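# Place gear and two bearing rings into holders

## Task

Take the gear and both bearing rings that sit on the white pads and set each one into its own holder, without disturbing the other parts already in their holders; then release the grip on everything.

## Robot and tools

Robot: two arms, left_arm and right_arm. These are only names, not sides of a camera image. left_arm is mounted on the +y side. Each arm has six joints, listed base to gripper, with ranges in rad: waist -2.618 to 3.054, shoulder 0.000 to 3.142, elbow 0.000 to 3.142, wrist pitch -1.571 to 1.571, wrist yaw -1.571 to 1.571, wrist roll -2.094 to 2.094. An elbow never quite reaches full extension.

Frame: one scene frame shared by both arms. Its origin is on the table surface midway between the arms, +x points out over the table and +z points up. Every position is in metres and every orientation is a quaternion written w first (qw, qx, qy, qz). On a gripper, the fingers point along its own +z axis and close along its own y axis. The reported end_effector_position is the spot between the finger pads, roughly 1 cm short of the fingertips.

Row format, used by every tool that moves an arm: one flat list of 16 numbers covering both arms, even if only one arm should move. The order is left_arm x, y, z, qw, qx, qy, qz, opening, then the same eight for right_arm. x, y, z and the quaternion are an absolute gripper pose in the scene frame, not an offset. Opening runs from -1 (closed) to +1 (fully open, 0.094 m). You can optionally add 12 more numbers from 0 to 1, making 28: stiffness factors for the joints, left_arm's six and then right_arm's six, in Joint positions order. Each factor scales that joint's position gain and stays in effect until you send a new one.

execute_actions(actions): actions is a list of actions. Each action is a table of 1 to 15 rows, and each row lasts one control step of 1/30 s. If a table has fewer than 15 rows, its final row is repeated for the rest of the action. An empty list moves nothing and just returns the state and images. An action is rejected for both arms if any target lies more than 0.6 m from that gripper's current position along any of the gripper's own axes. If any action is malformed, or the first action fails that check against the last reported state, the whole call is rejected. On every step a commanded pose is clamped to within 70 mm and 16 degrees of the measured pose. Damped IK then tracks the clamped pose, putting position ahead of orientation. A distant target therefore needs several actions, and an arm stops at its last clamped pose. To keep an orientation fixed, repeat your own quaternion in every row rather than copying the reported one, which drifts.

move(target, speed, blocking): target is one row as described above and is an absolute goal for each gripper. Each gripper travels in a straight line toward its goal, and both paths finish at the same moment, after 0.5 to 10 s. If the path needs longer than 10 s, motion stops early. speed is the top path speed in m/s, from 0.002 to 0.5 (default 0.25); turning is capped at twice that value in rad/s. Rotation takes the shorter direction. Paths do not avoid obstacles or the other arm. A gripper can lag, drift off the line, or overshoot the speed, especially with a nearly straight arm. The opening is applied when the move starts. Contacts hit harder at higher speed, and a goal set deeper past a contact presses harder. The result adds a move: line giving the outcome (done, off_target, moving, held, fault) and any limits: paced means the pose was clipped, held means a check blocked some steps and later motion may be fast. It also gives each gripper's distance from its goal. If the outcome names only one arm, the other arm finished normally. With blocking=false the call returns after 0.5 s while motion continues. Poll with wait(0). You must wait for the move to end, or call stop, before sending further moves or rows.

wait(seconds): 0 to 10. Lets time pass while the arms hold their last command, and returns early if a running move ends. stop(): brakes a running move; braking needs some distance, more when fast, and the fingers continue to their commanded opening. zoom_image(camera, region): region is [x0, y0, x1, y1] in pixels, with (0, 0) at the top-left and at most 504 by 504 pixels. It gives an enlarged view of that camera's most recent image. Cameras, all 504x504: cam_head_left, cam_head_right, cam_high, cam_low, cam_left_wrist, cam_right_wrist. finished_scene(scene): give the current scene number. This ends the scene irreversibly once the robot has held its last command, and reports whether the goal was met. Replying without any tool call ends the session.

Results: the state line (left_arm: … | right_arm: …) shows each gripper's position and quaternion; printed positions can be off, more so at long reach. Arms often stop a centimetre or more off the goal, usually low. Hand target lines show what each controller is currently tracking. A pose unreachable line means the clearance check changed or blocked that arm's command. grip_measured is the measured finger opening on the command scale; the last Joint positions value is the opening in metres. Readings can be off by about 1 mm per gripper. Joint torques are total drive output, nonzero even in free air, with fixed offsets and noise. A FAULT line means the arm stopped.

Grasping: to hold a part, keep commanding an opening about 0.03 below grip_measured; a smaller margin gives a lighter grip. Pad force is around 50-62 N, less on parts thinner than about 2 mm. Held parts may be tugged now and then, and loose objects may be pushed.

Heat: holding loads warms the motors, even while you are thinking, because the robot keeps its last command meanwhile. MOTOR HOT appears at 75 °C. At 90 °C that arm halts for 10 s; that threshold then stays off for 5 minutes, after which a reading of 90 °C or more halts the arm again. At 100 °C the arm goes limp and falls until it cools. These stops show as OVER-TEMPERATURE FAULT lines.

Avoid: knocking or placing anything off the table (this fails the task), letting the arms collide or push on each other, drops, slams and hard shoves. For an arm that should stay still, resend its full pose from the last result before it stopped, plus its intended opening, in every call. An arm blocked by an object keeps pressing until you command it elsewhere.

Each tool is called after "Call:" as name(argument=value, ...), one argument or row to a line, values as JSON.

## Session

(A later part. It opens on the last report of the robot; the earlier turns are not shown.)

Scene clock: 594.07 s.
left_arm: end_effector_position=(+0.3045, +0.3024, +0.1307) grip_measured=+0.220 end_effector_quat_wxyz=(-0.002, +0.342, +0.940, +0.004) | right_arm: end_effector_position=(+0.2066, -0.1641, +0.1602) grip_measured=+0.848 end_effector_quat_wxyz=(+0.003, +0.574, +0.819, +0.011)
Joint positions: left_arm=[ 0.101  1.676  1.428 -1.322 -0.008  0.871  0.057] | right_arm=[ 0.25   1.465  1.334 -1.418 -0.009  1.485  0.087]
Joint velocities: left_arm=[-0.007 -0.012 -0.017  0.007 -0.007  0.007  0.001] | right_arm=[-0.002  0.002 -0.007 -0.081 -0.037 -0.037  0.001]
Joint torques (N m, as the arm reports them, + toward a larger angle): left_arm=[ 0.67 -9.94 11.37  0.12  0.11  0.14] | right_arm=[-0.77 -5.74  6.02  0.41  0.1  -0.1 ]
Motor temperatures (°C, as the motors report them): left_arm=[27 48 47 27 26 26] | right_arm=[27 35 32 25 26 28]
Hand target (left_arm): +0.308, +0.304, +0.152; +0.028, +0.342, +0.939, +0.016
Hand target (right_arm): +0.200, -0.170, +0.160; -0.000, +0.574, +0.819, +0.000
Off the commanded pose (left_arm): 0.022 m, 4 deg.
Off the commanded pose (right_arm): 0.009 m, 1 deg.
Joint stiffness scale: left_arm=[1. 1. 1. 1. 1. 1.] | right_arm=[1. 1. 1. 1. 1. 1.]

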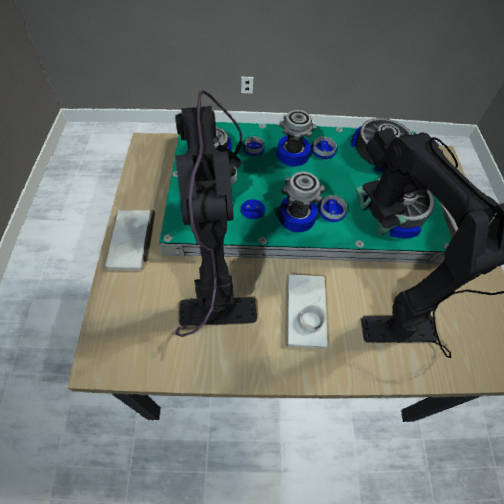

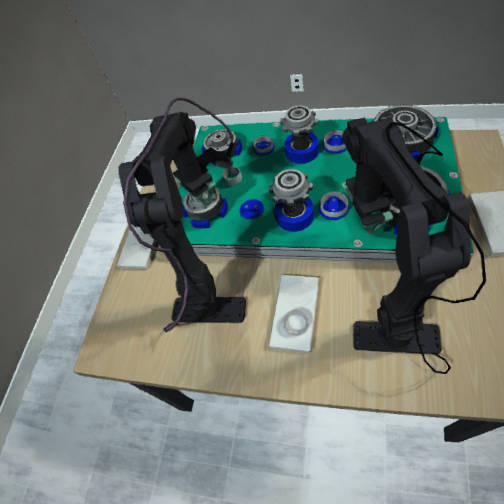

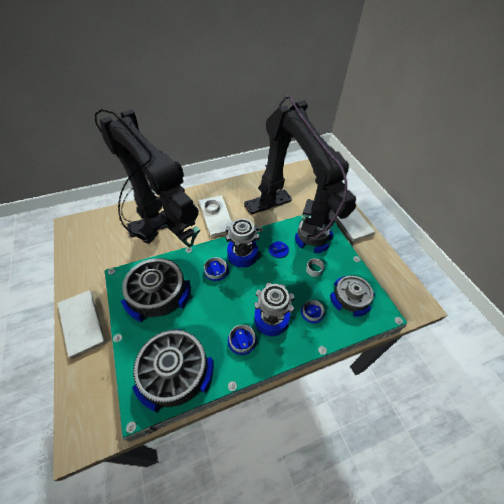

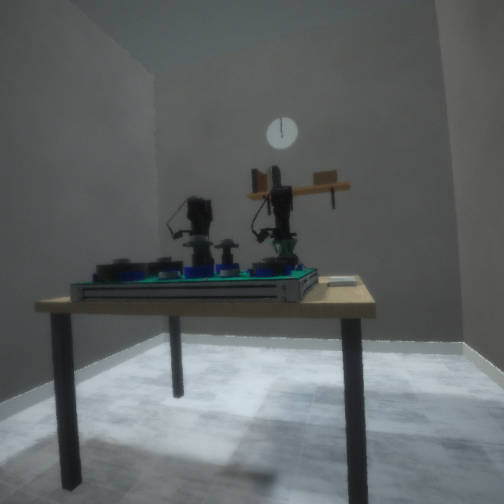

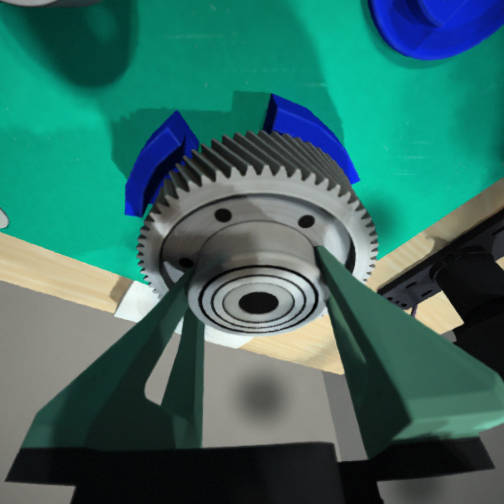

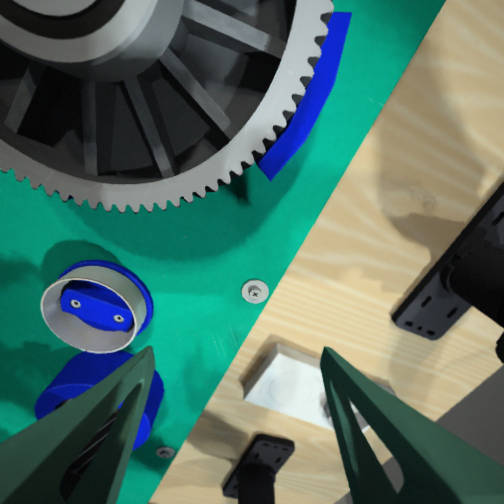

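Call:
execute_actions(
  actions=[
    [[0.3100,0.3041,0.1527,0.0299,0.342,0.939,0.0164,0.10,0.20,-0.17,0.16,0,0.574,0.819,0,0.85],[0.3111,0.3043,0.1528,0.0319,0.342,0.939,0.0175,0.10,0.20,-0.17,0.16,0,0.574,0.819,0,0.85],[0.3122,0.3044,0.1529,0.0338,0.342,0.939,0.0185,0.10,0.20,-0.17,0.16,0,0.574,0.819,0,0.85],[0.3134,0.3046,0.1530,0.0358,0.342,0.939,0.0196,0.10,0.20,-0.17,0.16,0,0.574,0.819,0,0.85],[0.3145,0.3048,0.1530,0.0378,0.342,0.939,0.0207,0.10,0.20,-0.17,0.16,0,0.574,0.819,0,0.85],[0.3156,0.3050,0.1531,0.0398,0.342,0.939,0.0218,0.10,0.20,-0.17,0.16,0,0.574,0.819,0,0.85],[0.3167,0.3051,0.1532,0.0417,0.342,0.938,0.0228,0.10,0.20,-0.17,0.16,0,0.574,0.819,0,0.85],[0.3178,0.3053,0.1533,0.0437,0.342,0.938,0.0239,0.10,0.20,-0.17,0.16,0,0.574,0.819,0,0.85],[0.3178,0.3053,0.1533,0.0437,0.342,0.938,0.0239,0.10,0.20,-0.17,0.16,0,0.574,0.819,0,0.85],[0.3178,0.3053,0.1529,0.0437,0.342,0.938,0.0239,0.10,0.20,-0.17,0.16,0,0.574,0.819,0,0.85],[0.3178,0.3053,0.1525,0.0437,0.342,0.938,0.0239,0.10,0.20,-0.17,0.16,0,0.574,0.819,0,0.85],[0.3178,0.3053,0.1521,0.0437,0.342,0.938,0.0239,0.10,0.20,-0.17,0.16,0,0.574,0.819,0,0.85],[0.3178,0.3053,0.1517,0.0437,0.342,0.938,0.0239,0.10,0.20,-0.17,0.16,0,0.574,0.819,0,0.85],[0.3178,0.3053,0.1513,0.0437,0.342,0.938,0.0239,0.10,0.20,-0.17,0.16,0,0.574,0.819,0,0.85],[0.3178,0.3053,0.1509,0.0437,0.342,0.938,0.0239,0.10,0.20,-0.17,0.16,0,0.574,0.819,0,0.85]],
    [[0.3178,0.3053,0.1505,0.0437,0.342,0.938,0.0239,0.10,0.20,-0.17,0.16,0,0.574,0.819,0,0.85],[0.3178,0.3053,0.1501,0.0437,0.342,0.938,0.0239,0.10,0.20,-0.17,0.16,0,0.574,0.819,0,0.85],[0.3178,0.3053,0.1497,0.0437,0.342,0.938,0.0239,0.10,0.20,-0.17,0.16,0,0.574,0.819,0,0.85],[0.3178,0.3053,0.1493,0.0437,0.342,0.938,0.0239,0.10,0.20,-0.17,0.16,0,0.574,0.819,0,0.85],[0.3178,0.3053,0.1489,0.0437,0.342,0.938,0.0239,0.10,0.20,-0.17,0.16,0,0.574,0.819,0,0.85],[0.3178,0.3053,0.1485,0.0437,0.342,0.938,0.0239,0.10,0.20,-0.17,0.16,0,0.574,0.819,0,0.85],[0.3178,0.3053,0.1481,0.0437,0.342,0.938,0.0239,0.10,0.20,-0.17,0.16,0,0.574,0.819,0,0.85],[0.3178,0.3053,0.1477,0.0437,0.342,0.938,0.0239,0.10,0.20,-0.17,0.16,0,0.574,0.819,0,0.85],[0.3178,0.3053,0.1473,0.0437,0.342,0.938,0.0239,0.10,0.20,-0.17,0.16,0,0.574,0.819,0,0.85],[0.3178,0.3053,0.1469,0.0437,0.342,0.938,0.0239,0.10,0.20,-0.17,0.16,0,0.574,0.819,0,0.85],[0.3178,0.3053,0.1465,0.0437,0.342,0.938,0.0239,0.10,0.20,-0.17,0.16,0,0.574,0.819,0,0.85],[0.3178,0.3053,0.1461,0.0437,0.342,0.938,0.0239,0.10,0.20,-0.17,0.16,0,0.574,0.819,0,0.85],[0.3178,0.3053,0.1457,0.0437,0.342,0.938,0.0239,0.10,0.20,-0.17,0.16,0,0.574,0.819,0,0.85],[0.3178,0.3053,0.1453,0.0437,0.342,0.938,0.0239,0.10,0.20,-0.17,0.16,0,0.574,0.819,0,0.85]],
  ],
)

Call:
zoom_image(
  camera="cam_left_wrist",
  region=[80, 60, 400, 300],
)

Scene clock: 609.87 s.
left_arm: end_effector_position=(+0.3076, +0.3026, +0.1291) grip_measured=+0.220 end_effector_quat_wxyz=(+0.004, +0.343, +0.939, +0.006) | right_arm: end_effector_position=(+0.2066, -0.1641, +0.1602) grip_measured=+0.848 end_effector_quat_wxyz=(+0.003, +0.574, +0.819, +0.011)
Joint positions: left_arm=[ 0.101  1.676  1.422 -1.303 -0.006  0.873  0.057] | right_arm=[ 0.25   1.465  1.334 -1.418 -0.009  1.485  0.087]
Joint velocities: left_arm=[-0.017  0.002  0.002 -0.022  0.022  0.037 -0.   ] | right_arm=[-0.007 -0.002 -0.002 -0.037  0.066 -0.051  0.   ]
Joint torques (N m, as the arm reports them, + toward a larger angle): left_arm=[  0.62 -10.01   9.09   0.54   0.08   0.12] | right_arm=[-0.76 -5.75  6.01  0.41  0.1  -0.1 ]
Motor temperatures (°C, as the motors report them): left_arm=[27 48 45 26 26 26] | right_arm=[27 35 32 25 26 28]
Hand target (left_arm): +0.317, +0.305, +0.146; +0.043, +0.342, +0.938, +0.024
Hand target (right_arm): +0.200, -0.170, +0.160; -0.000, +0.574, +0.819, +0.000
Off the commanded pose (left_arm): 0.019 m, 5 deg.
Off the commanded pose (right_arm): 0.009 m, 1 deg.
Joint stiffness scale: left_arm=[1. 1. 1. 1. 1. 1.] | right_arm=[1. 1. 1. 1. 1. 1.]

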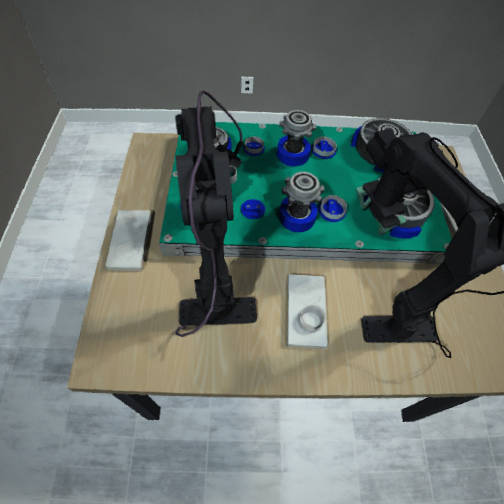

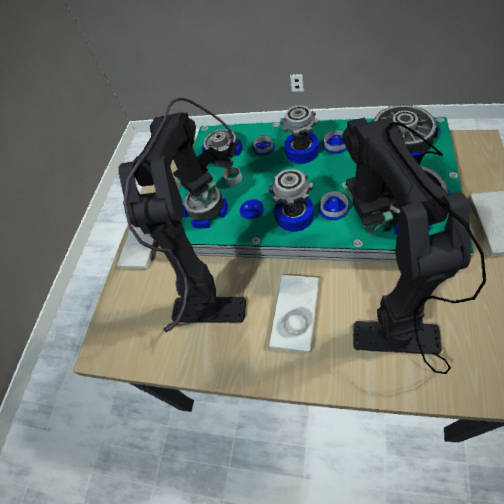

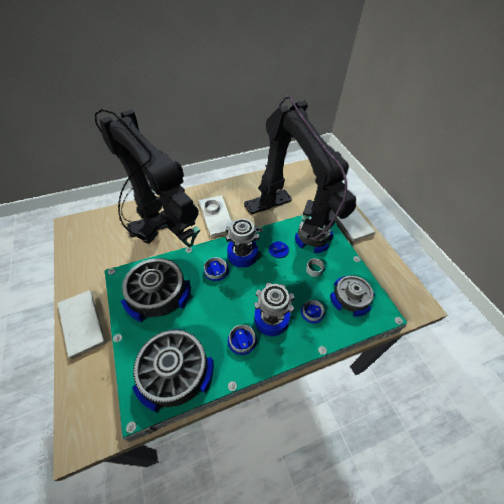

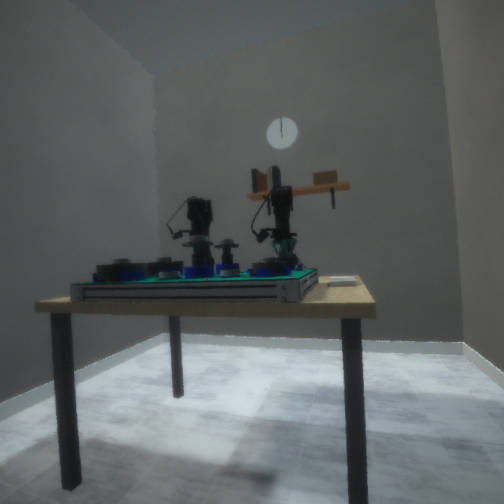

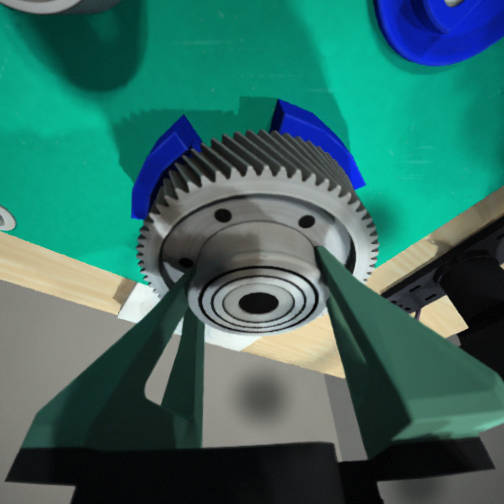

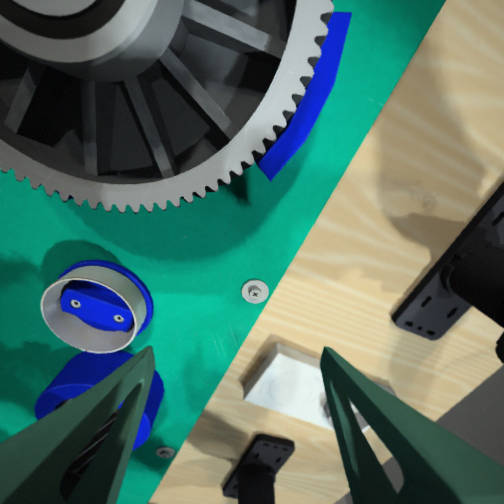

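Region (80, 60, 400, 300) of cam_left_wrist's 504x504 image, scaled by 1.575, with more detail than that image has; it fills the top 378 rows of this view, and the rest is white.

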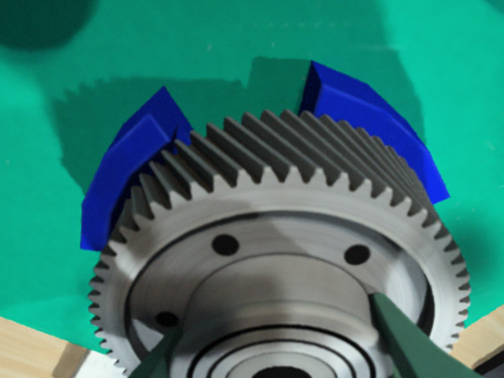

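Call:
execute_actions(
  actions=[
    [[0.3190,0.3055,0.1462,0.0459,0.342,0.938,0.0251,0.10,0.20,-0.17,0.16,0,0.574,0.819,0,0.85],[0.3202,0.3057,0.1470,0.0481,0.342,0.938,0.0263,0.10,0.20,-0.17,0.16,0,0.574,0.819,0,0.85],[0.3213,0.3058,0.1479,0.0502,0.342,0.938,0.0275,0.10,0.20,-0.17,0.16,0,0.574,0.819,0,0.85],[0.3225,0.3060,0.1487,0.0524,0.342,0.938,0.0287,0.10,0.20,-0.17,0.16,0,0.574,0.819,0,0.85],[0.3227,0.3048,0.1487,0.0524,0.342,0.938,0.0287,0.10,0.20,-0.17,0.16,0,0.574,0.819,0,0.85],[0.3228,0.3037,0.1487,0.0524,0.342,0.938,0.0287,0.10,0.20,-0.17,0.16,0,0.574,0.819,0,0.85],[0.3230,0.3025,0.1487,0.0524,0.342,0.938,0.0287,0.10,0.20,-0.17,0.16,0,0.574,0.819,0,0.85],[0.3232,0.3013,0.1487,0.0524,0.342,0.938,0.0287,0.10,0.20,-0.17,0.16,0,0.574,0.819,0,0.85],[0.3233,0.3001,0.1487,0.0524,0.342,0.938,0.0287,0.10,0.20,-0.17,0.16,0,0.574,0.819,0,0.85],[0.3235,0.2990,0.1487,0.0524,0.342,0.938,0.0287,0.10,0.20,-0.17,0.16,0,0.574,0.819,0,0.85],[0.3236,0.2982,0.1487,0.0524,0.342,0.938,0.0287,0.10,0.20,-0.17,0.16,0,0.574,0.819,0,0.85],[0.3237,0.2976,0.1487,0.0524,0.342,0.938,0.0287,0.10,0.20,-0.17,0.16,0,0.574,0.819,0,0.85],[0.3238,0.2970,0.1487,0.0524,0.342,0.938,0.0287,0.10,0.20,-0.17,0.16,0,0.574,0.819,0,0.85],[0.3238,0.2964,0.1487,0.0524,0.342,0.938,0.0287,0.10,0.20,-0.17,0.16,0,0.574,0.819,0,0.85],[0.3239,0.2958,0.1487,0.0524,0.342,0.938,0.0287,0.10,0.20,-0.17,0.16,0,0.574,0.819,0,0.85]],
    [[0.3240,0.2952,0.1487,0.0524,0.342,0.938,0.0287,0.10,0.20,-0.17,0.16,0,0.574,0.819,0,0.85],[0.3241,0.2946,0.1487,0.0524,0.342,0.938,0.0287,0.10,0.20,-0.17,0.16,0,0.574,0.819,0,0.85],[0.3242,0.2940,0.1487,0.0524,0.342,0.938,0.0287,0.10,0.20,-0.17,0.16,0,0.574,0.819,0,0.85],[0.3242,0.2935,0.1487,0.0524,0.342,0.938,0.0287,0.10,0.20,-0.17,0.16,0,0.574,0.819,0,0.85],[0.3243,0.2931,0.1487,0.0524,0.342,0.938,0.0287,0.10,0.20,-0.17,0.16,0,0.574,0.819,0,0.85]],
  ],
)

Call:
zoom_image(
  camera="cam_left_wrist",
  region=[80, 60, 400, 300],
)

Scene clock: 634.07 s.
left_arm: end_effector_position=(+0.3070, +0.2996, +0.1291) grip_measured=+0.220 end_effector_quat_wxyz=(+0.000, +0.337, +0.941, +0.009) | right_arm: end_effector_position=(+0.2066, -0.1641, +0.1602) grip_measured=+0.848 end_effector_quat_wxyz=(+0.003, +0.574, +0.819, +0.011)
Joint positions: left_arm=[ 0.086  1.676  1.422 -1.308 -0.015  0.845  0.057] | right_arm=[ 0.25   1.465  1.334 -1.418 -0.009  1.485  0.087]
Joint velocities: left_arm=[-0.002 -0.037 -0.012  0.037  0.022  0.007 -0.   ] | right_arm=[ 0.002 -0.017 -0.017 -0.007  0.022  0.051  0.001]
Joint torques (N m, as the arm reports them, + toward a larger angle): left_arm=[ -1.19 -10.28  10.11   0.65   0.16  -0.02] | right_arm=[-0.78 -5.74  6.01  0.41  0.1  -0.1 ]
Motor temperatures (°C, as the motors report them): left_arm=[27 48 43 27 26 26] | right_arm=[27 35 32 25 26 28]
Hand target (left_arm): +0.323, +0.293, +0.150; +0.053, +0.342, +0.938, +0.028
Hand target (right_arm): +0.200, -0.170, +0.160; -0.000, +0.574, +0.819, +0.000
Off the commanded pose (left_arm): 0.027 m, 6 deg.
Off the commanded pose (right_arm): 0.009 m, 1 deg.
Joint stiffness scale: left_arm=[1. 1. 1. 1. 1. 1.] | right_arm=[1. 1. 1. 1. 1. 1.]

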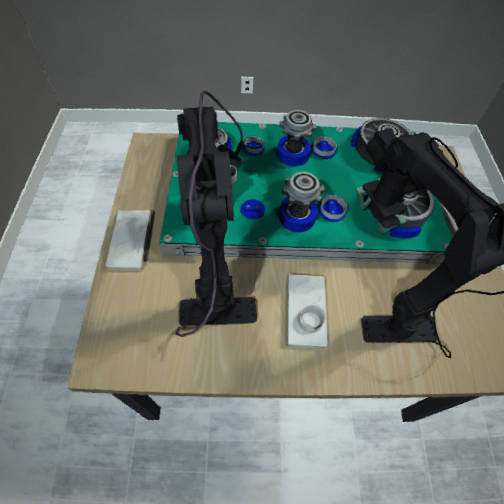

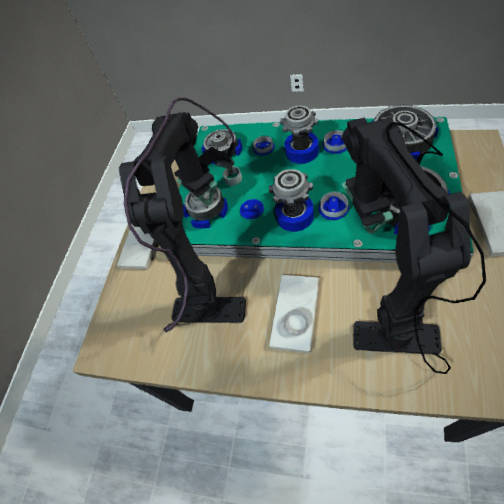

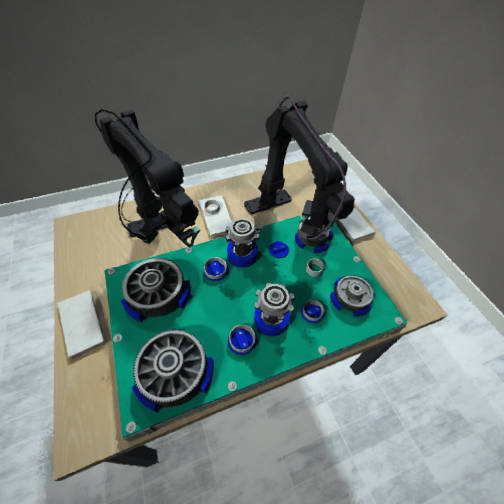

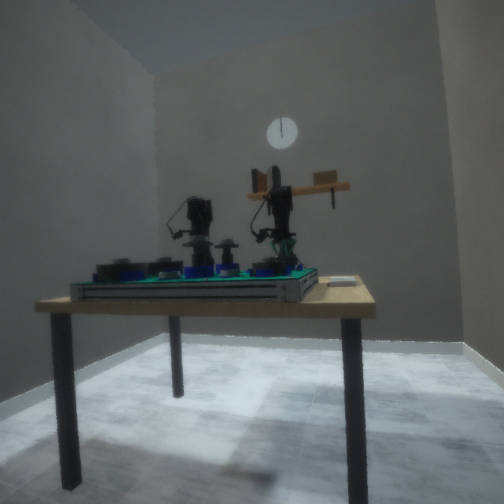

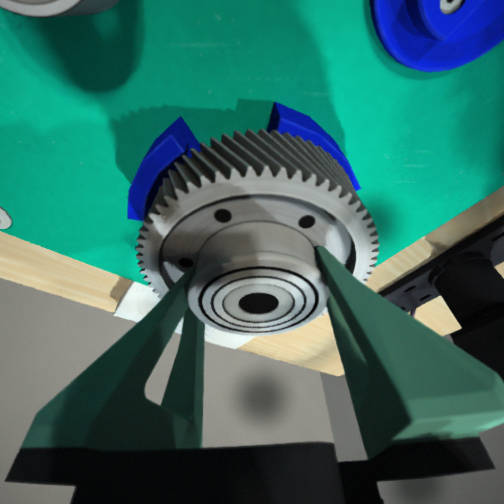

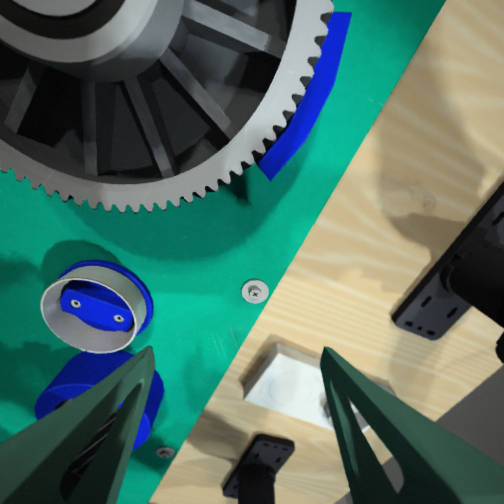

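Region (80, 60, 400, 300) of cam_left_wrist's 504x504 image, scaled by 1.575, with more detail than that image has; it fills the top 378 rows of this view, and the rest is white.

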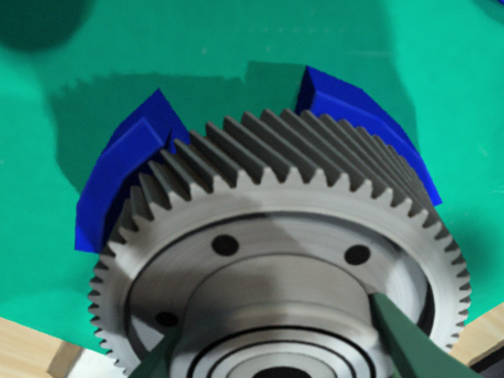

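Call:
zoom_image(
  camera="cam_high",
  region=[280, 210, 390, 325],
)

Call:
zoom_image(
  camera="cam_low",
  region=[245, 245, 315, 285],
)

Region (280, 210, 390, 325) of cam_high's 504x504 image, scaled by 4.383, with more detail than that image has; it fills the left 482 columns of this view, and the rest is white.

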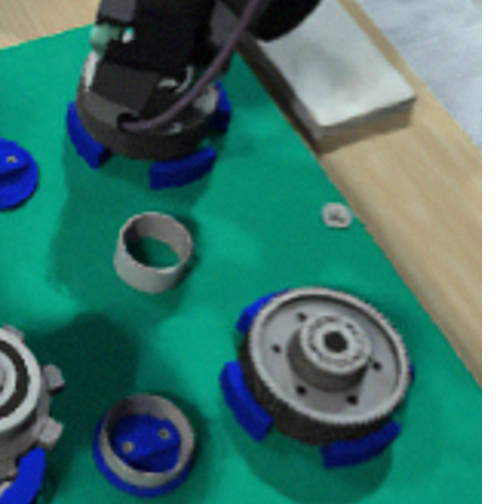

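Region (245, 245, 315, 285) of cam_low's 504x504 image, scaled by 7.200, with more detail than that image has; it fills the top 288 rows of this view, and the rest is white.

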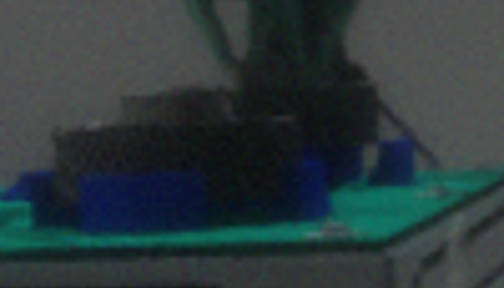

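Call:
execute_actions(
  actions=[
    [[0.3232,0.2935,0.1480,0.0494,0.342,0.938,0.0275,0.10,0.20,-0.17,0.16,0,0.574,0.819,0,0.85],[0.3222,0.2940,0.1473,0.0465,0.342,0.938,0.0262,0.10,0.20,-0.17,0.16,0,0.574,0.819,0,0.85],[0.3211,0.2944,0.1466,0.0435,0.342,0.938,0.0250,0.10,0.20,-0.17,0.16,0,0.574,0.819,0,0.85],[0.3201,0.2948,0.1458,0.0406,0.341,0.939,0.0237,0.10,0.20,-0.17,0.16,0,0.574,0.819,0,0.85],[0.3190,0.2953,0.1451,0.0376,0.341,0.939,0.0225,0.10,0.20,-0.17,0.16,0,0.574,0.819,0,0.85],[0.3180,0.2957,0.1444,0.0346,0.341,0.939,0.0212,0.10,0.20,-0.17,0.16,0,0.574,0.819,0,0.85],[0.3169,0.2961,0.1437,0.0317,0.341,0.939,0.0200,0.10,0.20,-0.17,0.16,0,0.574,0.819,0,0.85],[0.3159,0.2966,0.1430,0.0287,0.341,0.939,0.0187,0.10,0.20,-0.17,0.16,0,0.574,0.819,0,0.85],[0.3148,0.2970,0.1423,0.0258,0.341,0.940,0.0175,0.10,0.20,-0.17,0.16,0,0.574,0.819,0,0.85],[0.3138,0.2974,0.1416,0.0228,0.341,0.940,0.0162,0.10,0.20,-0.17,0.16,0,0.574,0.819,0,0.85],[0.3127,0.2979,0.1409,0.0198,0.341,0.940,0.0150,0.10,0.20,-0.17,0.16,0,0.574,0.819,0,0.85],[0.3117,0.2983,0.1401,0.0169,0.340,0.940,0.0137,0.10,0.20,-0.17,0.16,0,0.574,0.819,0,0.85],[0.3106,0.2987,0.1394,0.0139,0.340,0.940,0.0125,0.10,0.20,-0.17,0.16,0,0.574,0.819,0,0.85],[0.3096,0.2992,0.1387,0.0110,0.340,0.940,0.0112,0.10,0.20,-0.17,0.16,0,0.574,0.819,0,0.85],[0.3085,0.2996,0.1380,0.0080,0.340,0.940,0.0100,0.10,0.20,-0.17,0.16,0,0.574,0.819,0,0.85]],
    [[0.3085,0.2996,0.1380,0.0080,0.340,0.940,0.0100,0.10,0.20,-0.17,0.16,0,0.574,0.819,0,0.85]],
  ],
)

Call:
zoom_image(
  camera="cam_left_wrist",
  region=[80, 60, 400, 300],
)

Scene clock: 684.33 s.
left_arm: end_effector_position=(+0.3066, +0.2996, +0.1291) grip_measured=+0.220 end_effector_quat_wxyz=(-0.001, +0.337, +0.941, +0.008) | right_arm: end_effector_position=(+0.2066, -0.1641, +0.1602) grip_measured=+0.848 end_effector_quat_wxyz=(+0.003, +0.574, +0.819, +0.011)
Joint positions: left_arm=[ 0.086  1.676  1.422 -1.309 -0.016  0.845  0.057] | right_arm=[ 0.25   1.465  1.334 -1.418 -0.009  1.485  0.087]
Joint velocities: left_arm=[-0.007  0.012 -0.017  0.037  0.007 -0.095  0.   ] | right_arm=[-0.012  0.012  0.007 -0.037  0.022 -0.022  0.   ]
Joint torques (N m, as the arm reports them, + toward a larger angle): left_arm=[ 0.29 -7.46  9.99  0.12  0.06  0.1 ] | right_arm=[-0.77 -5.74  6.02  0.41  0.1  -0.09]
Motor temperatures (°C, as the motors report them): left_arm=[27 48 43 27 26 26] | right_arm=[27 35 32 25 26 28]
Hand target (left_arm): +0.308, +0.300, +0.138; +0.008, +0.340, +0.940, +0.010
Hand target (right_arm): +0.200, -0.170, +0.160; -0.000, +0.574, +0.819, +0.000
Off the commanded pose (left_arm): 0.009 m, 1 deg.
Off the commanded pose (right_arm): 0.009 m, 1 deg.
Joint stiffness scale: left_arm=[1. 1. 1. 1. 1. 1.] | right_arm=[1. 1. 1. 1. 1. 1.]

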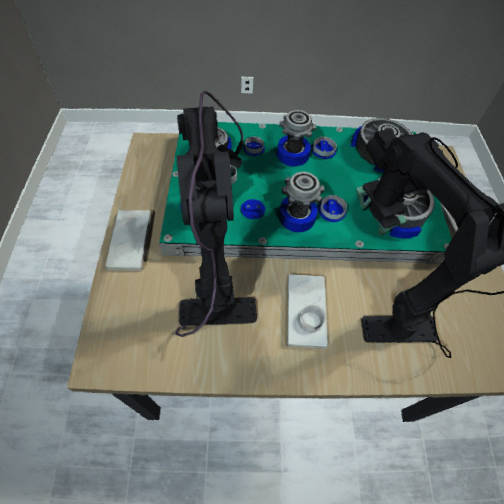

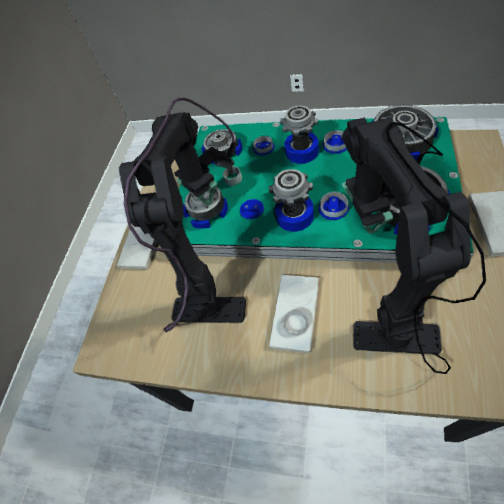

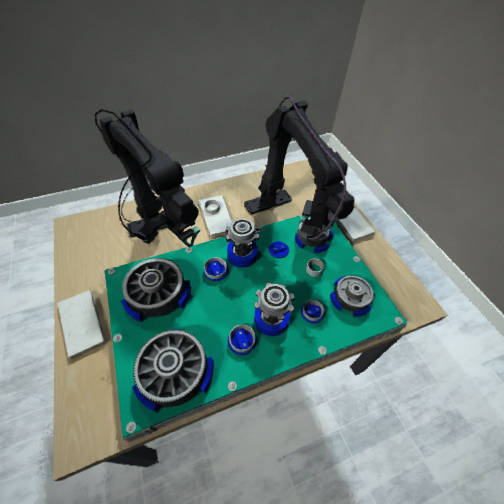

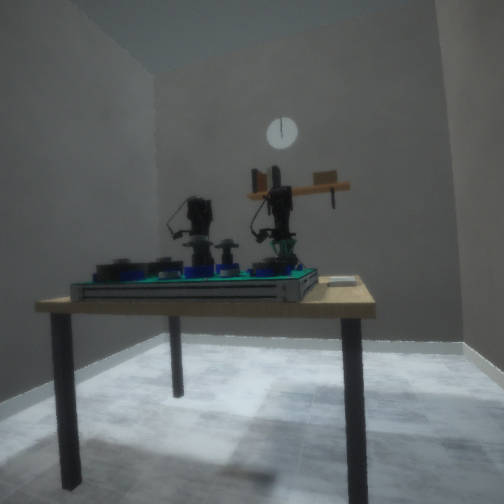

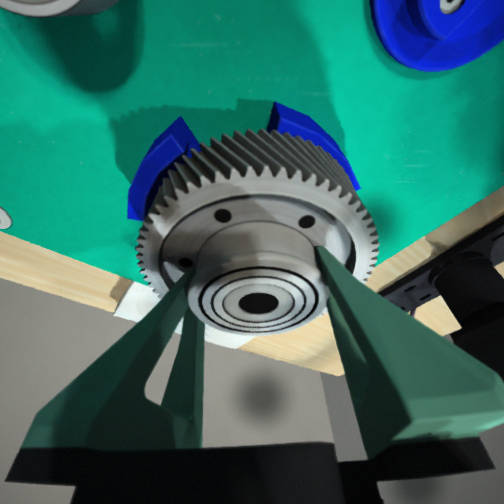

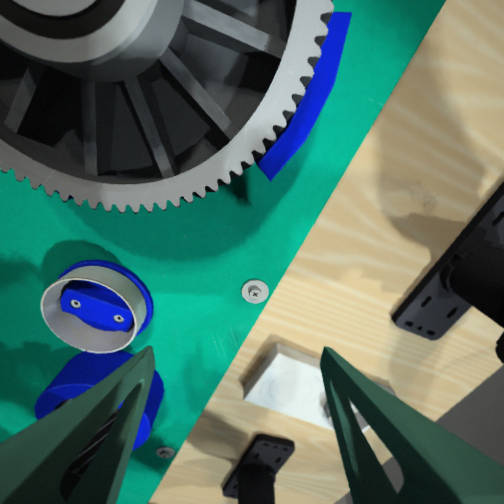

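Region (80, 60, 400, 300) of cam_left_wrist's 504x504 image, scaled by 1.575, with more detail than that image has; it fills the top 378 rows of this view, and the rest is white.

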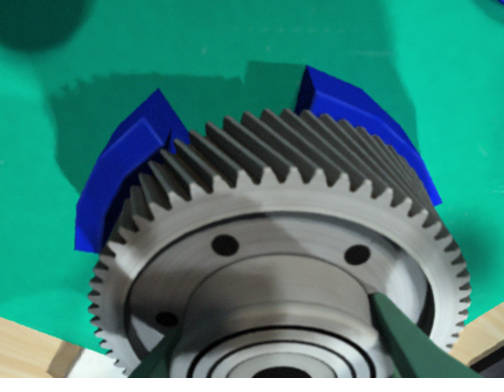

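Call:
execute_actions(
  actions=[
    [[0.3075,0.2995,0.1369,0.0062,0.340,0.940,0.0090,0.10,0.20,-0.17,0.16,0,0.574,0.819,0,0.85],[0.3065,0.2993,0.1358,0.0043,0.340,0.940,0.0080,0.10,0.20,-0.17,0.16,0,0.574,0.819,0,0.85],[0.3055,0.2992,0.1347,0.0025,0.340,0.940,0.0070,0.10,0.20,-0.17,0.16,0,0.574,0.819,0,0.85],[0.3046,0.2991,0.1337,0.0007,0.340,0.940,0.0060,0.10,0.20,-0.17,0.16,0,0.574,0.819,0,0.85],[0.3036,0.2989,0.1326,-0.0012,0.340,0.940,0.0050,0.10,0.20,-0.17,0.16,0,0.574,0.819,0,0.85],[0.3026,0.2988,0.1315,-0.0030,0.340,0.940,0.0040,0.10,0.20,-0.17,0.16,0,0.574,0.819,0,0.85],[0.3026,0.2988,0.1315,-0.0030,0.340,0.940,0.0040,0.15,0.20,-0.17,0.16,0,0.574,0.819,0,0.85],[0.3026,0.2988,0.1315,-0.0030,0.340,0.940,0.0040,0.19,0.20,-0.17,0.16,0,0.574,0.819,0,0.85],[0.3026,0.2988,0.1315,-0.0030,0.340,0.940,0.0040,0.21,0.20,-0.17,0.16,0,0.574,0.819,0,0.85],[0.3026,0.2988,0.1315,-0.0030,0.340,0.940,0.0040,0.23,0.20,-0.17,0.16,0,0.574,0.819,0,0.85],[0.3026,0.2988,0.1315,-0.0030,0.340,0.940,0.0040,0.25,0.20,-0.17,0.16,0,0.574,0.819,0,0.85],[0.3026,0.2988,0.1315,-0.0030,0.340,0.940,0.0040,0.28,0.20,-0.17,0.16,0,0.574,0.819,0,0.85],[0.3026,0.2988,0.1315,-0.0030,0.340,0.940,0.0040,0.31,0.20,-0.17,0.16,0,0.574,0.819,0,0.85],[0.3026,0.2988,0.1315,-0.0030,0.340,0.940,0.0040,0.35,0.20,-0.17,0.16,0,0.574,0.819,0,0.85],[0.3026,0.2988,0.1315,-0.0030,0.340,0.940,0.0040,0.40,0.20,-0.17,0.16,0,0.574,0.819,0,0.85]],
  ],
)

Call:
zoom_image(
  camera="cam_left_wrist",
  region=[80, 60, 400, 300],
)

Scene clock: 693.03 s.
left_arm: end_effector_position=(+0.3073, +0.3012, +0.1286) grip_measured=+0.376 end_effector_quat_wxyz=(-0.001, +0.338, +0.941, +0.013) | right_arm: end_effector_position=(+0.2066, -0.1641, +0.1602) grip_measured=+0.848 end_effector_quat_wxyz=(+0.003, +0.574, +0.819, +0.011)
Joint positions: left_arm=[ 0.086  1.676  1.42  -1.303 -0.024  0.847  0.065] | right_arm=[ 0.25   1.465  1.334 -1.418 -0.009  1.485  0.087]
Joint velocities: left_arm=[ 0.012 -0.002 -0.002  0.183 -0.374  0.051  0.044] | right_arm=[-0.007 -0.012 -0.007 -0.066 -0.051 -0.022  0.001]
Joint torques (N m, as the arm reports them, + toward a larger angle): left_arm=[ 0.1  -7.51  7.84 -0.27  0.74  0.05] | right_arm=[-0.77 -5.75  6.    0.4   0.1  -0.1 ]
Motor temperatures (°C, as the motors report them): left_arm=[27 47 43 27 26 26] | right_arm=[27 35 32 25 26 28]
Hand target (left_arm): +0.303, +0.299, +0.131; -0.003, +0.340, +0.940, +0.004
Hand target (right_arm): +0.200, -0.170, +0.160; -0.000, +0.574, +0.819, +0.000
Off the commanded pose (left_arm): 0.006 m, 1 deg.
Off the commanded pose (right_arm): 0.009 m, 1 deg.
Joint stiffness scale: left_arm=[1. 1. 1. 1. 1. 1.] | right_arm=[1. 1. 1. 1. 1. 1.]

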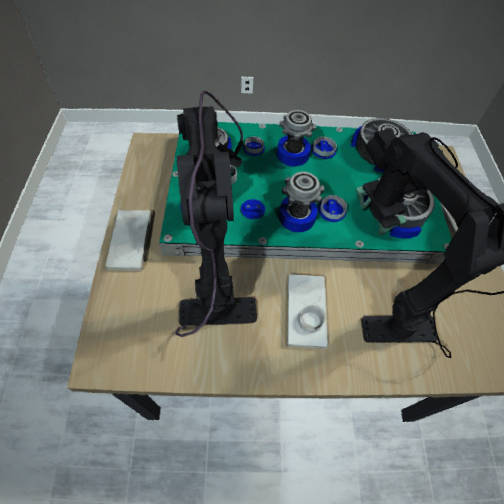

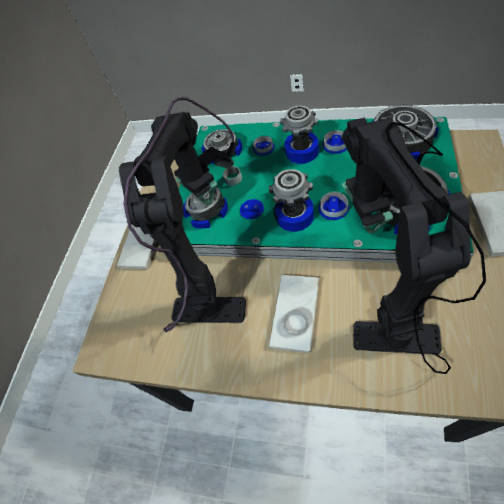

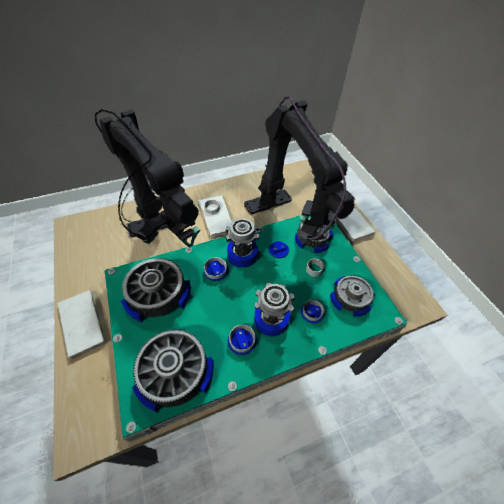

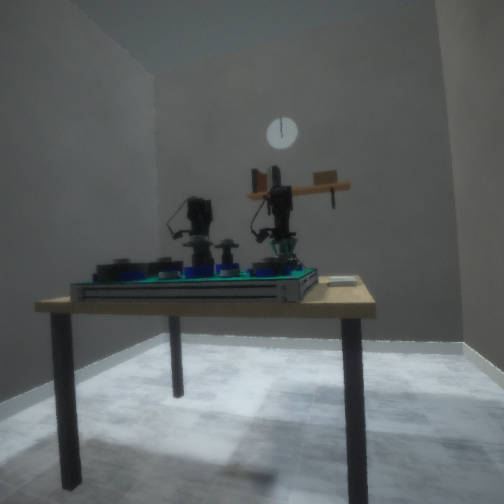

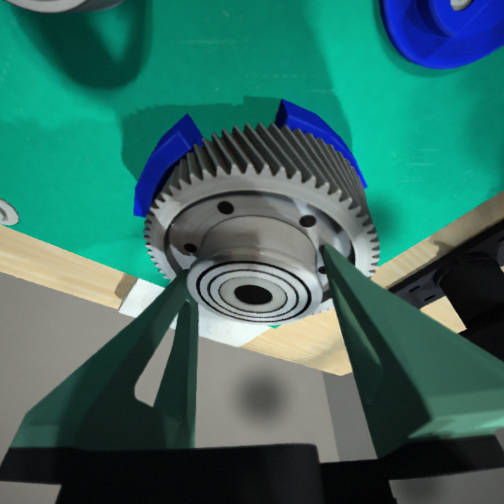

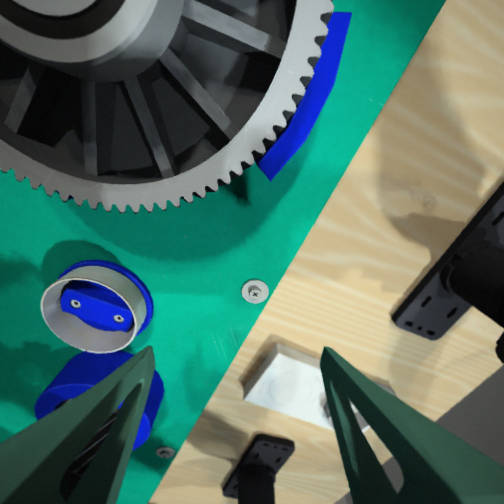

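Region (80, 60, 400, 300) of cam_left_wrist's 504x504 image, scaled by 1.575, with more detail than that image has; it fills the top 378 rows of this view, and the rest is white.

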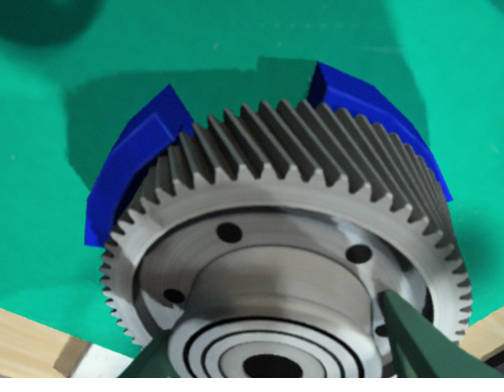

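Call:
execute_actions(
  actions=[],
)

Scene clock: 702.53 s.
left_arm: end_effector_position=(+0.3086, +0.3037, +0.1291) grip_measured=+0.398 end_effector_quat_wxyz=(-0.000, +0.338, +0.941, +0.019) | right_arm: end_effector_position=(+0.2066, -0.1641, +0.1602) grip_measured=+0.848 end_effector_quat_wxyz=(+0.003, +0.574, +0.819, +0.011)
Joint positions: left_arm=[ 0.089  1.676  1.422 -1.298 -0.033  0.848  0.066] | right_arm=[ 0.25   1.465  1.334 -1.418 -0.009  1.485  0.087]
Joint velocities: left_arm=[ 0.007 -0.007 -0.017 -0.037 -0.007 -0.037 -0.001] | right_arm=[-0.012 -0.017 -0.022 -0.037 -0.037 -0.051 -0.   ]
Joint torques (N m, as the arm reports them, + toward a larger angle): left_arm=[ 0.12 -7.49  7.81  0.03  0.24  0.09] | right_arm=[-0.78 -5.74  6.01  0.41  0.1  -0.09]
Motor temperatures (°C, as the motors report them): left_arm=[27 46 42 26 26 26] | right_arm=[27 35 32 25 26 28]
Hand target (left_arm): +0.303, +0.299, +0.131; -0.003, +0.340, +0.940, +0.004
Hand target (right_arm): +0.200, -0.170, +0.160; -0.000, +0.574, +0.819, +0.000
Off the commanded pose (left_arm): 0.008 m, 2 deg.
Off the commanded pose (right_arm): 0.009 m, 1 deg.
Joint stiffness scale: left_arm=[1. 1. 1. 1. 1. 1.] | right_arm=[1. 1. 1. 1. 1. 1.]

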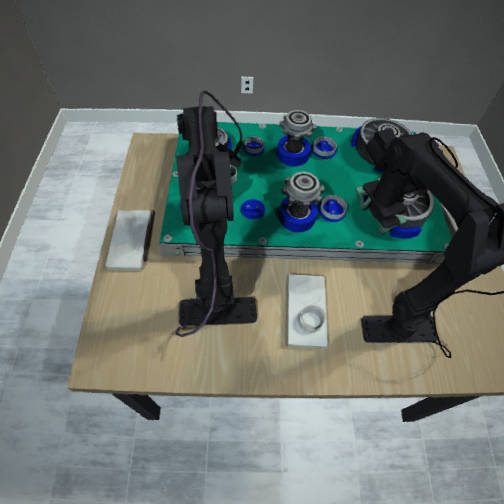

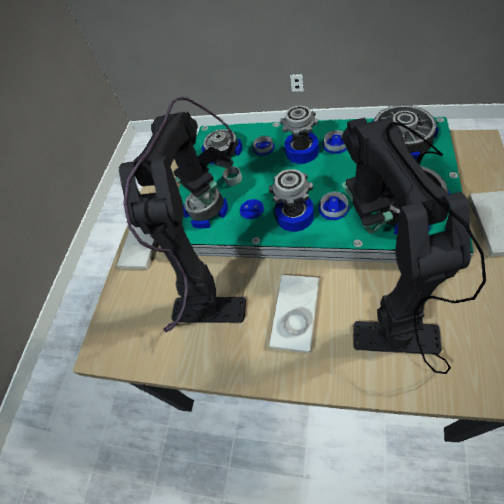

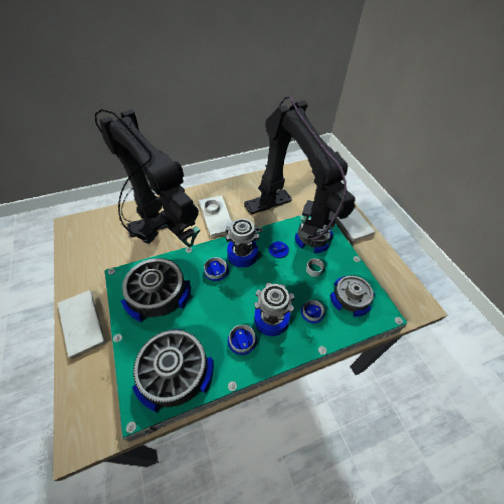

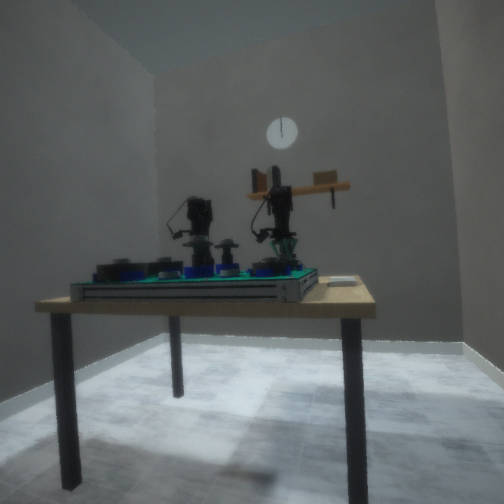

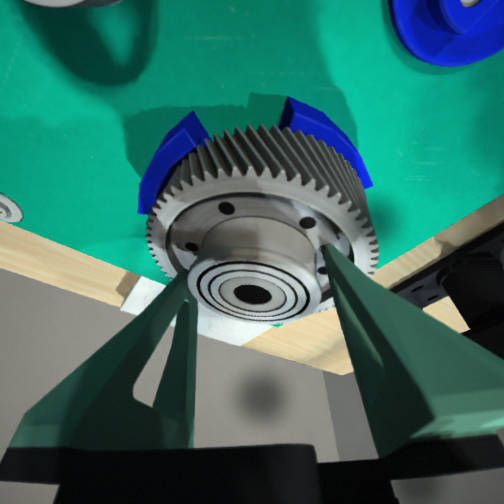

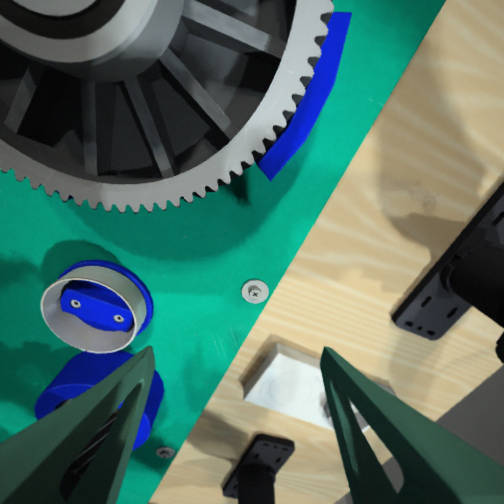

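Call:
execute_actions(
  actions=[
    [[0.3026,0.2988,0.1315,-0.003,0.340,0.940,0.004,0.5,0.20,-0.17,0.16,0,0.574,0.819,0,0.85]],
    [[0.3026,0.2988,0.135,-0.003,0.340,0.940,0.004,0.5,0.20,-0.17,0.16,0,0.574,0.819,0,0.85],[0.3026,0.2988,0.139,-0.003,0.340,0.940,0.004,0.5,0.20,-0.17,0.16,0,0.574,0.819,0,0.85],[0.3026,0.2988,0.143,-0.003,0.340,0.940,0.004,0.5,0.20,-0.17,0.16,0,0.574,0.819,0,0.85],[0.3026,0.2988,0.147,-0.003,0.340,0.940,0.004,0.5,0.20,-0.17,0.16,0,0.574,0.819,0,0.85],[0.3026,0.2988,0.151,-0.003,0.340,0.940,0.004,0.5,0.20,-0.17,0.16,0,0.574,0.819,0,0.85],[0.3026,0.2988,0.155,-0.003,0.340,0.940,0.004,0.5,0.20,-0.17,0.16,0,0.574,0.819,0,0.85],[0.3026,0.2988,0.159,-0.003,0.340,0.940,0.004,0.5,0.20,-0.17,0.16,0,0.574,0.819,0,0.85],[0.3026,0.2988,0.163,-0.003,0.340,0.940,0.004,0.5,0.20,-0.17,0.16,0,0.574,0.819,0,0.85],[0.3026,0.2988,0.167,-0.003,0.340,0.940,0.004,0.5,0.20,-0.17,0.16,0,0.574,0.819,0,0.85],[0.3026,0.2988,0.171,-0.003,0.340,0.940,0.004,0.5,0.20,-0.17,0.16,0,0.574,0.819,0,0.85],[0.3026,0.2988,0.175,-0.003,0.340,0.940,0.004,0.5,0.20,-0.17,0.16,0,0.574,0.819,0,0.85]],
  ],
)

Scene clock: 708.27 s.
left_arm: end_effector_position=(+0.3093, +0.3030, +0.1716) grip_measured=+0.498 end_effector_quat_wxyz=(+0.007, +0.337, +0.941, +0.020) | right_arm: end_effector_position=(+0.2066, -0.1641, +0.1602) grip_measured=+0.848 end_effector_quat_wxyz=(+0.003, +0.574, +0.819, +0.011)
Joint positions: left_arm=[ 0.089  1.676  1.59  -1.452 -0.028  0.848  0.07 ] | right_arm=[ 0.25   1.465  1.334 -1.418 -0.009  1.485  0.087]
Joint velocities: left_arm=[-0.022 -0.012  0.061 -0.11   0.051 -0.007  0.001] | right_arm=[ 0.007  0.027 -0.002  0.051 -0.007 -0.007 -0.   ]
Joint torques (N m, as the arm reports them, + toward a larger angle): left_arm=[ 0.04 -6.43  8.99  0.16  0.2   0.09] | right_arm=[-0.76 -5.75  6.01  0.41  0.1  -0.1 ]
Motor temperatures (°C, as the motors report them): left_arm=[27 45 42 26 26 26] | right_arm=[27 35 32 25 26 28]
Hand target (left_arm): +0.303, +0.299, +0.175; -0.002, +0.340, +0.940, +0.004
Hand target (right_arm): +0.200, -0.170, +0.160; -0.000, +0.574, +0.819, +0.000
Off the commanded pose (left_arm): 0.009 m, 2 deg.
Off the commanded pose (right_arm): 0.009 m, 1 deg.
Joint stiffness scale: left_arm=[1. 1. 1. 1. 1. 1.] | right_arm=[1. 1. 1. 1. 1. 1.]

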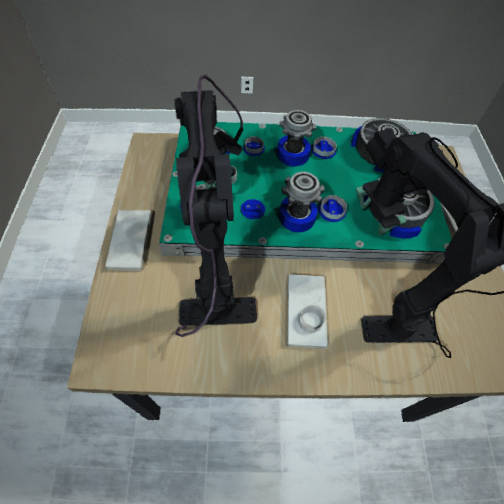

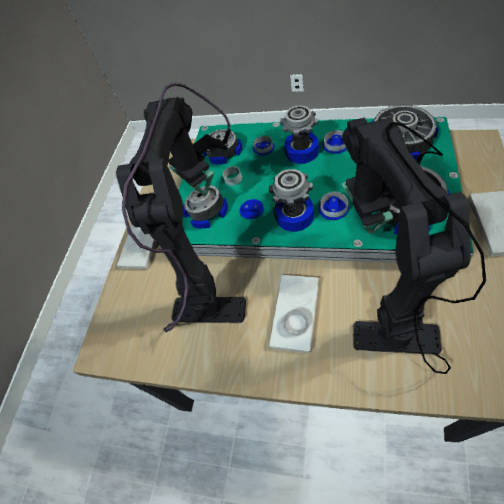

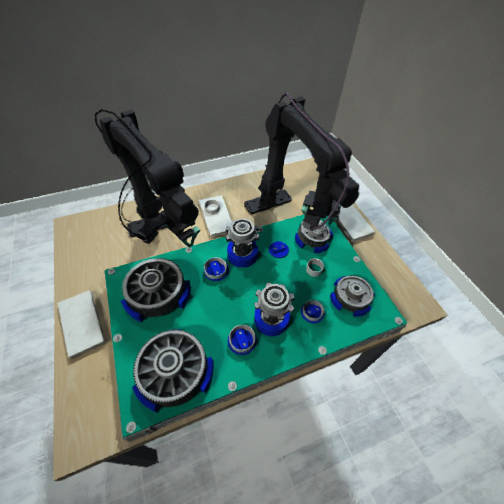

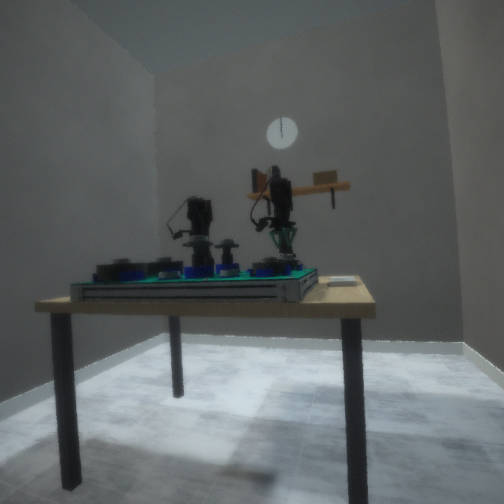

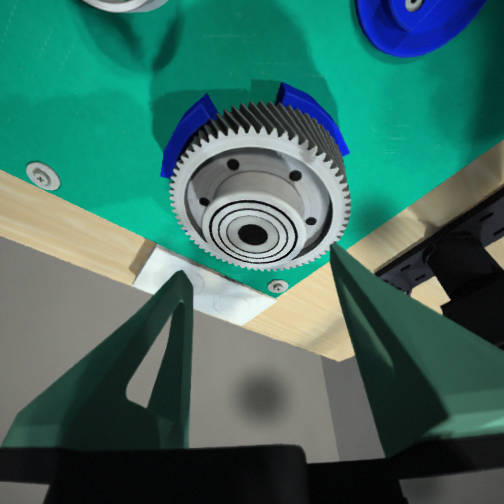

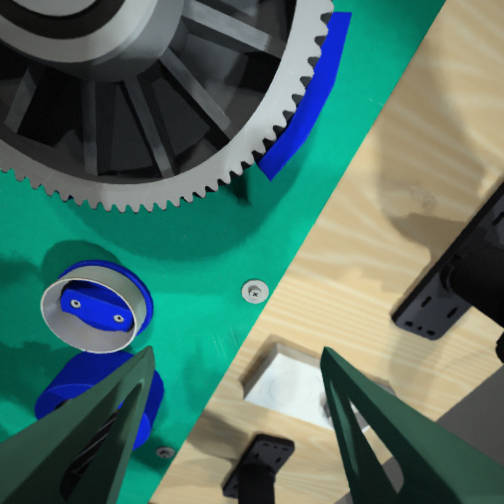

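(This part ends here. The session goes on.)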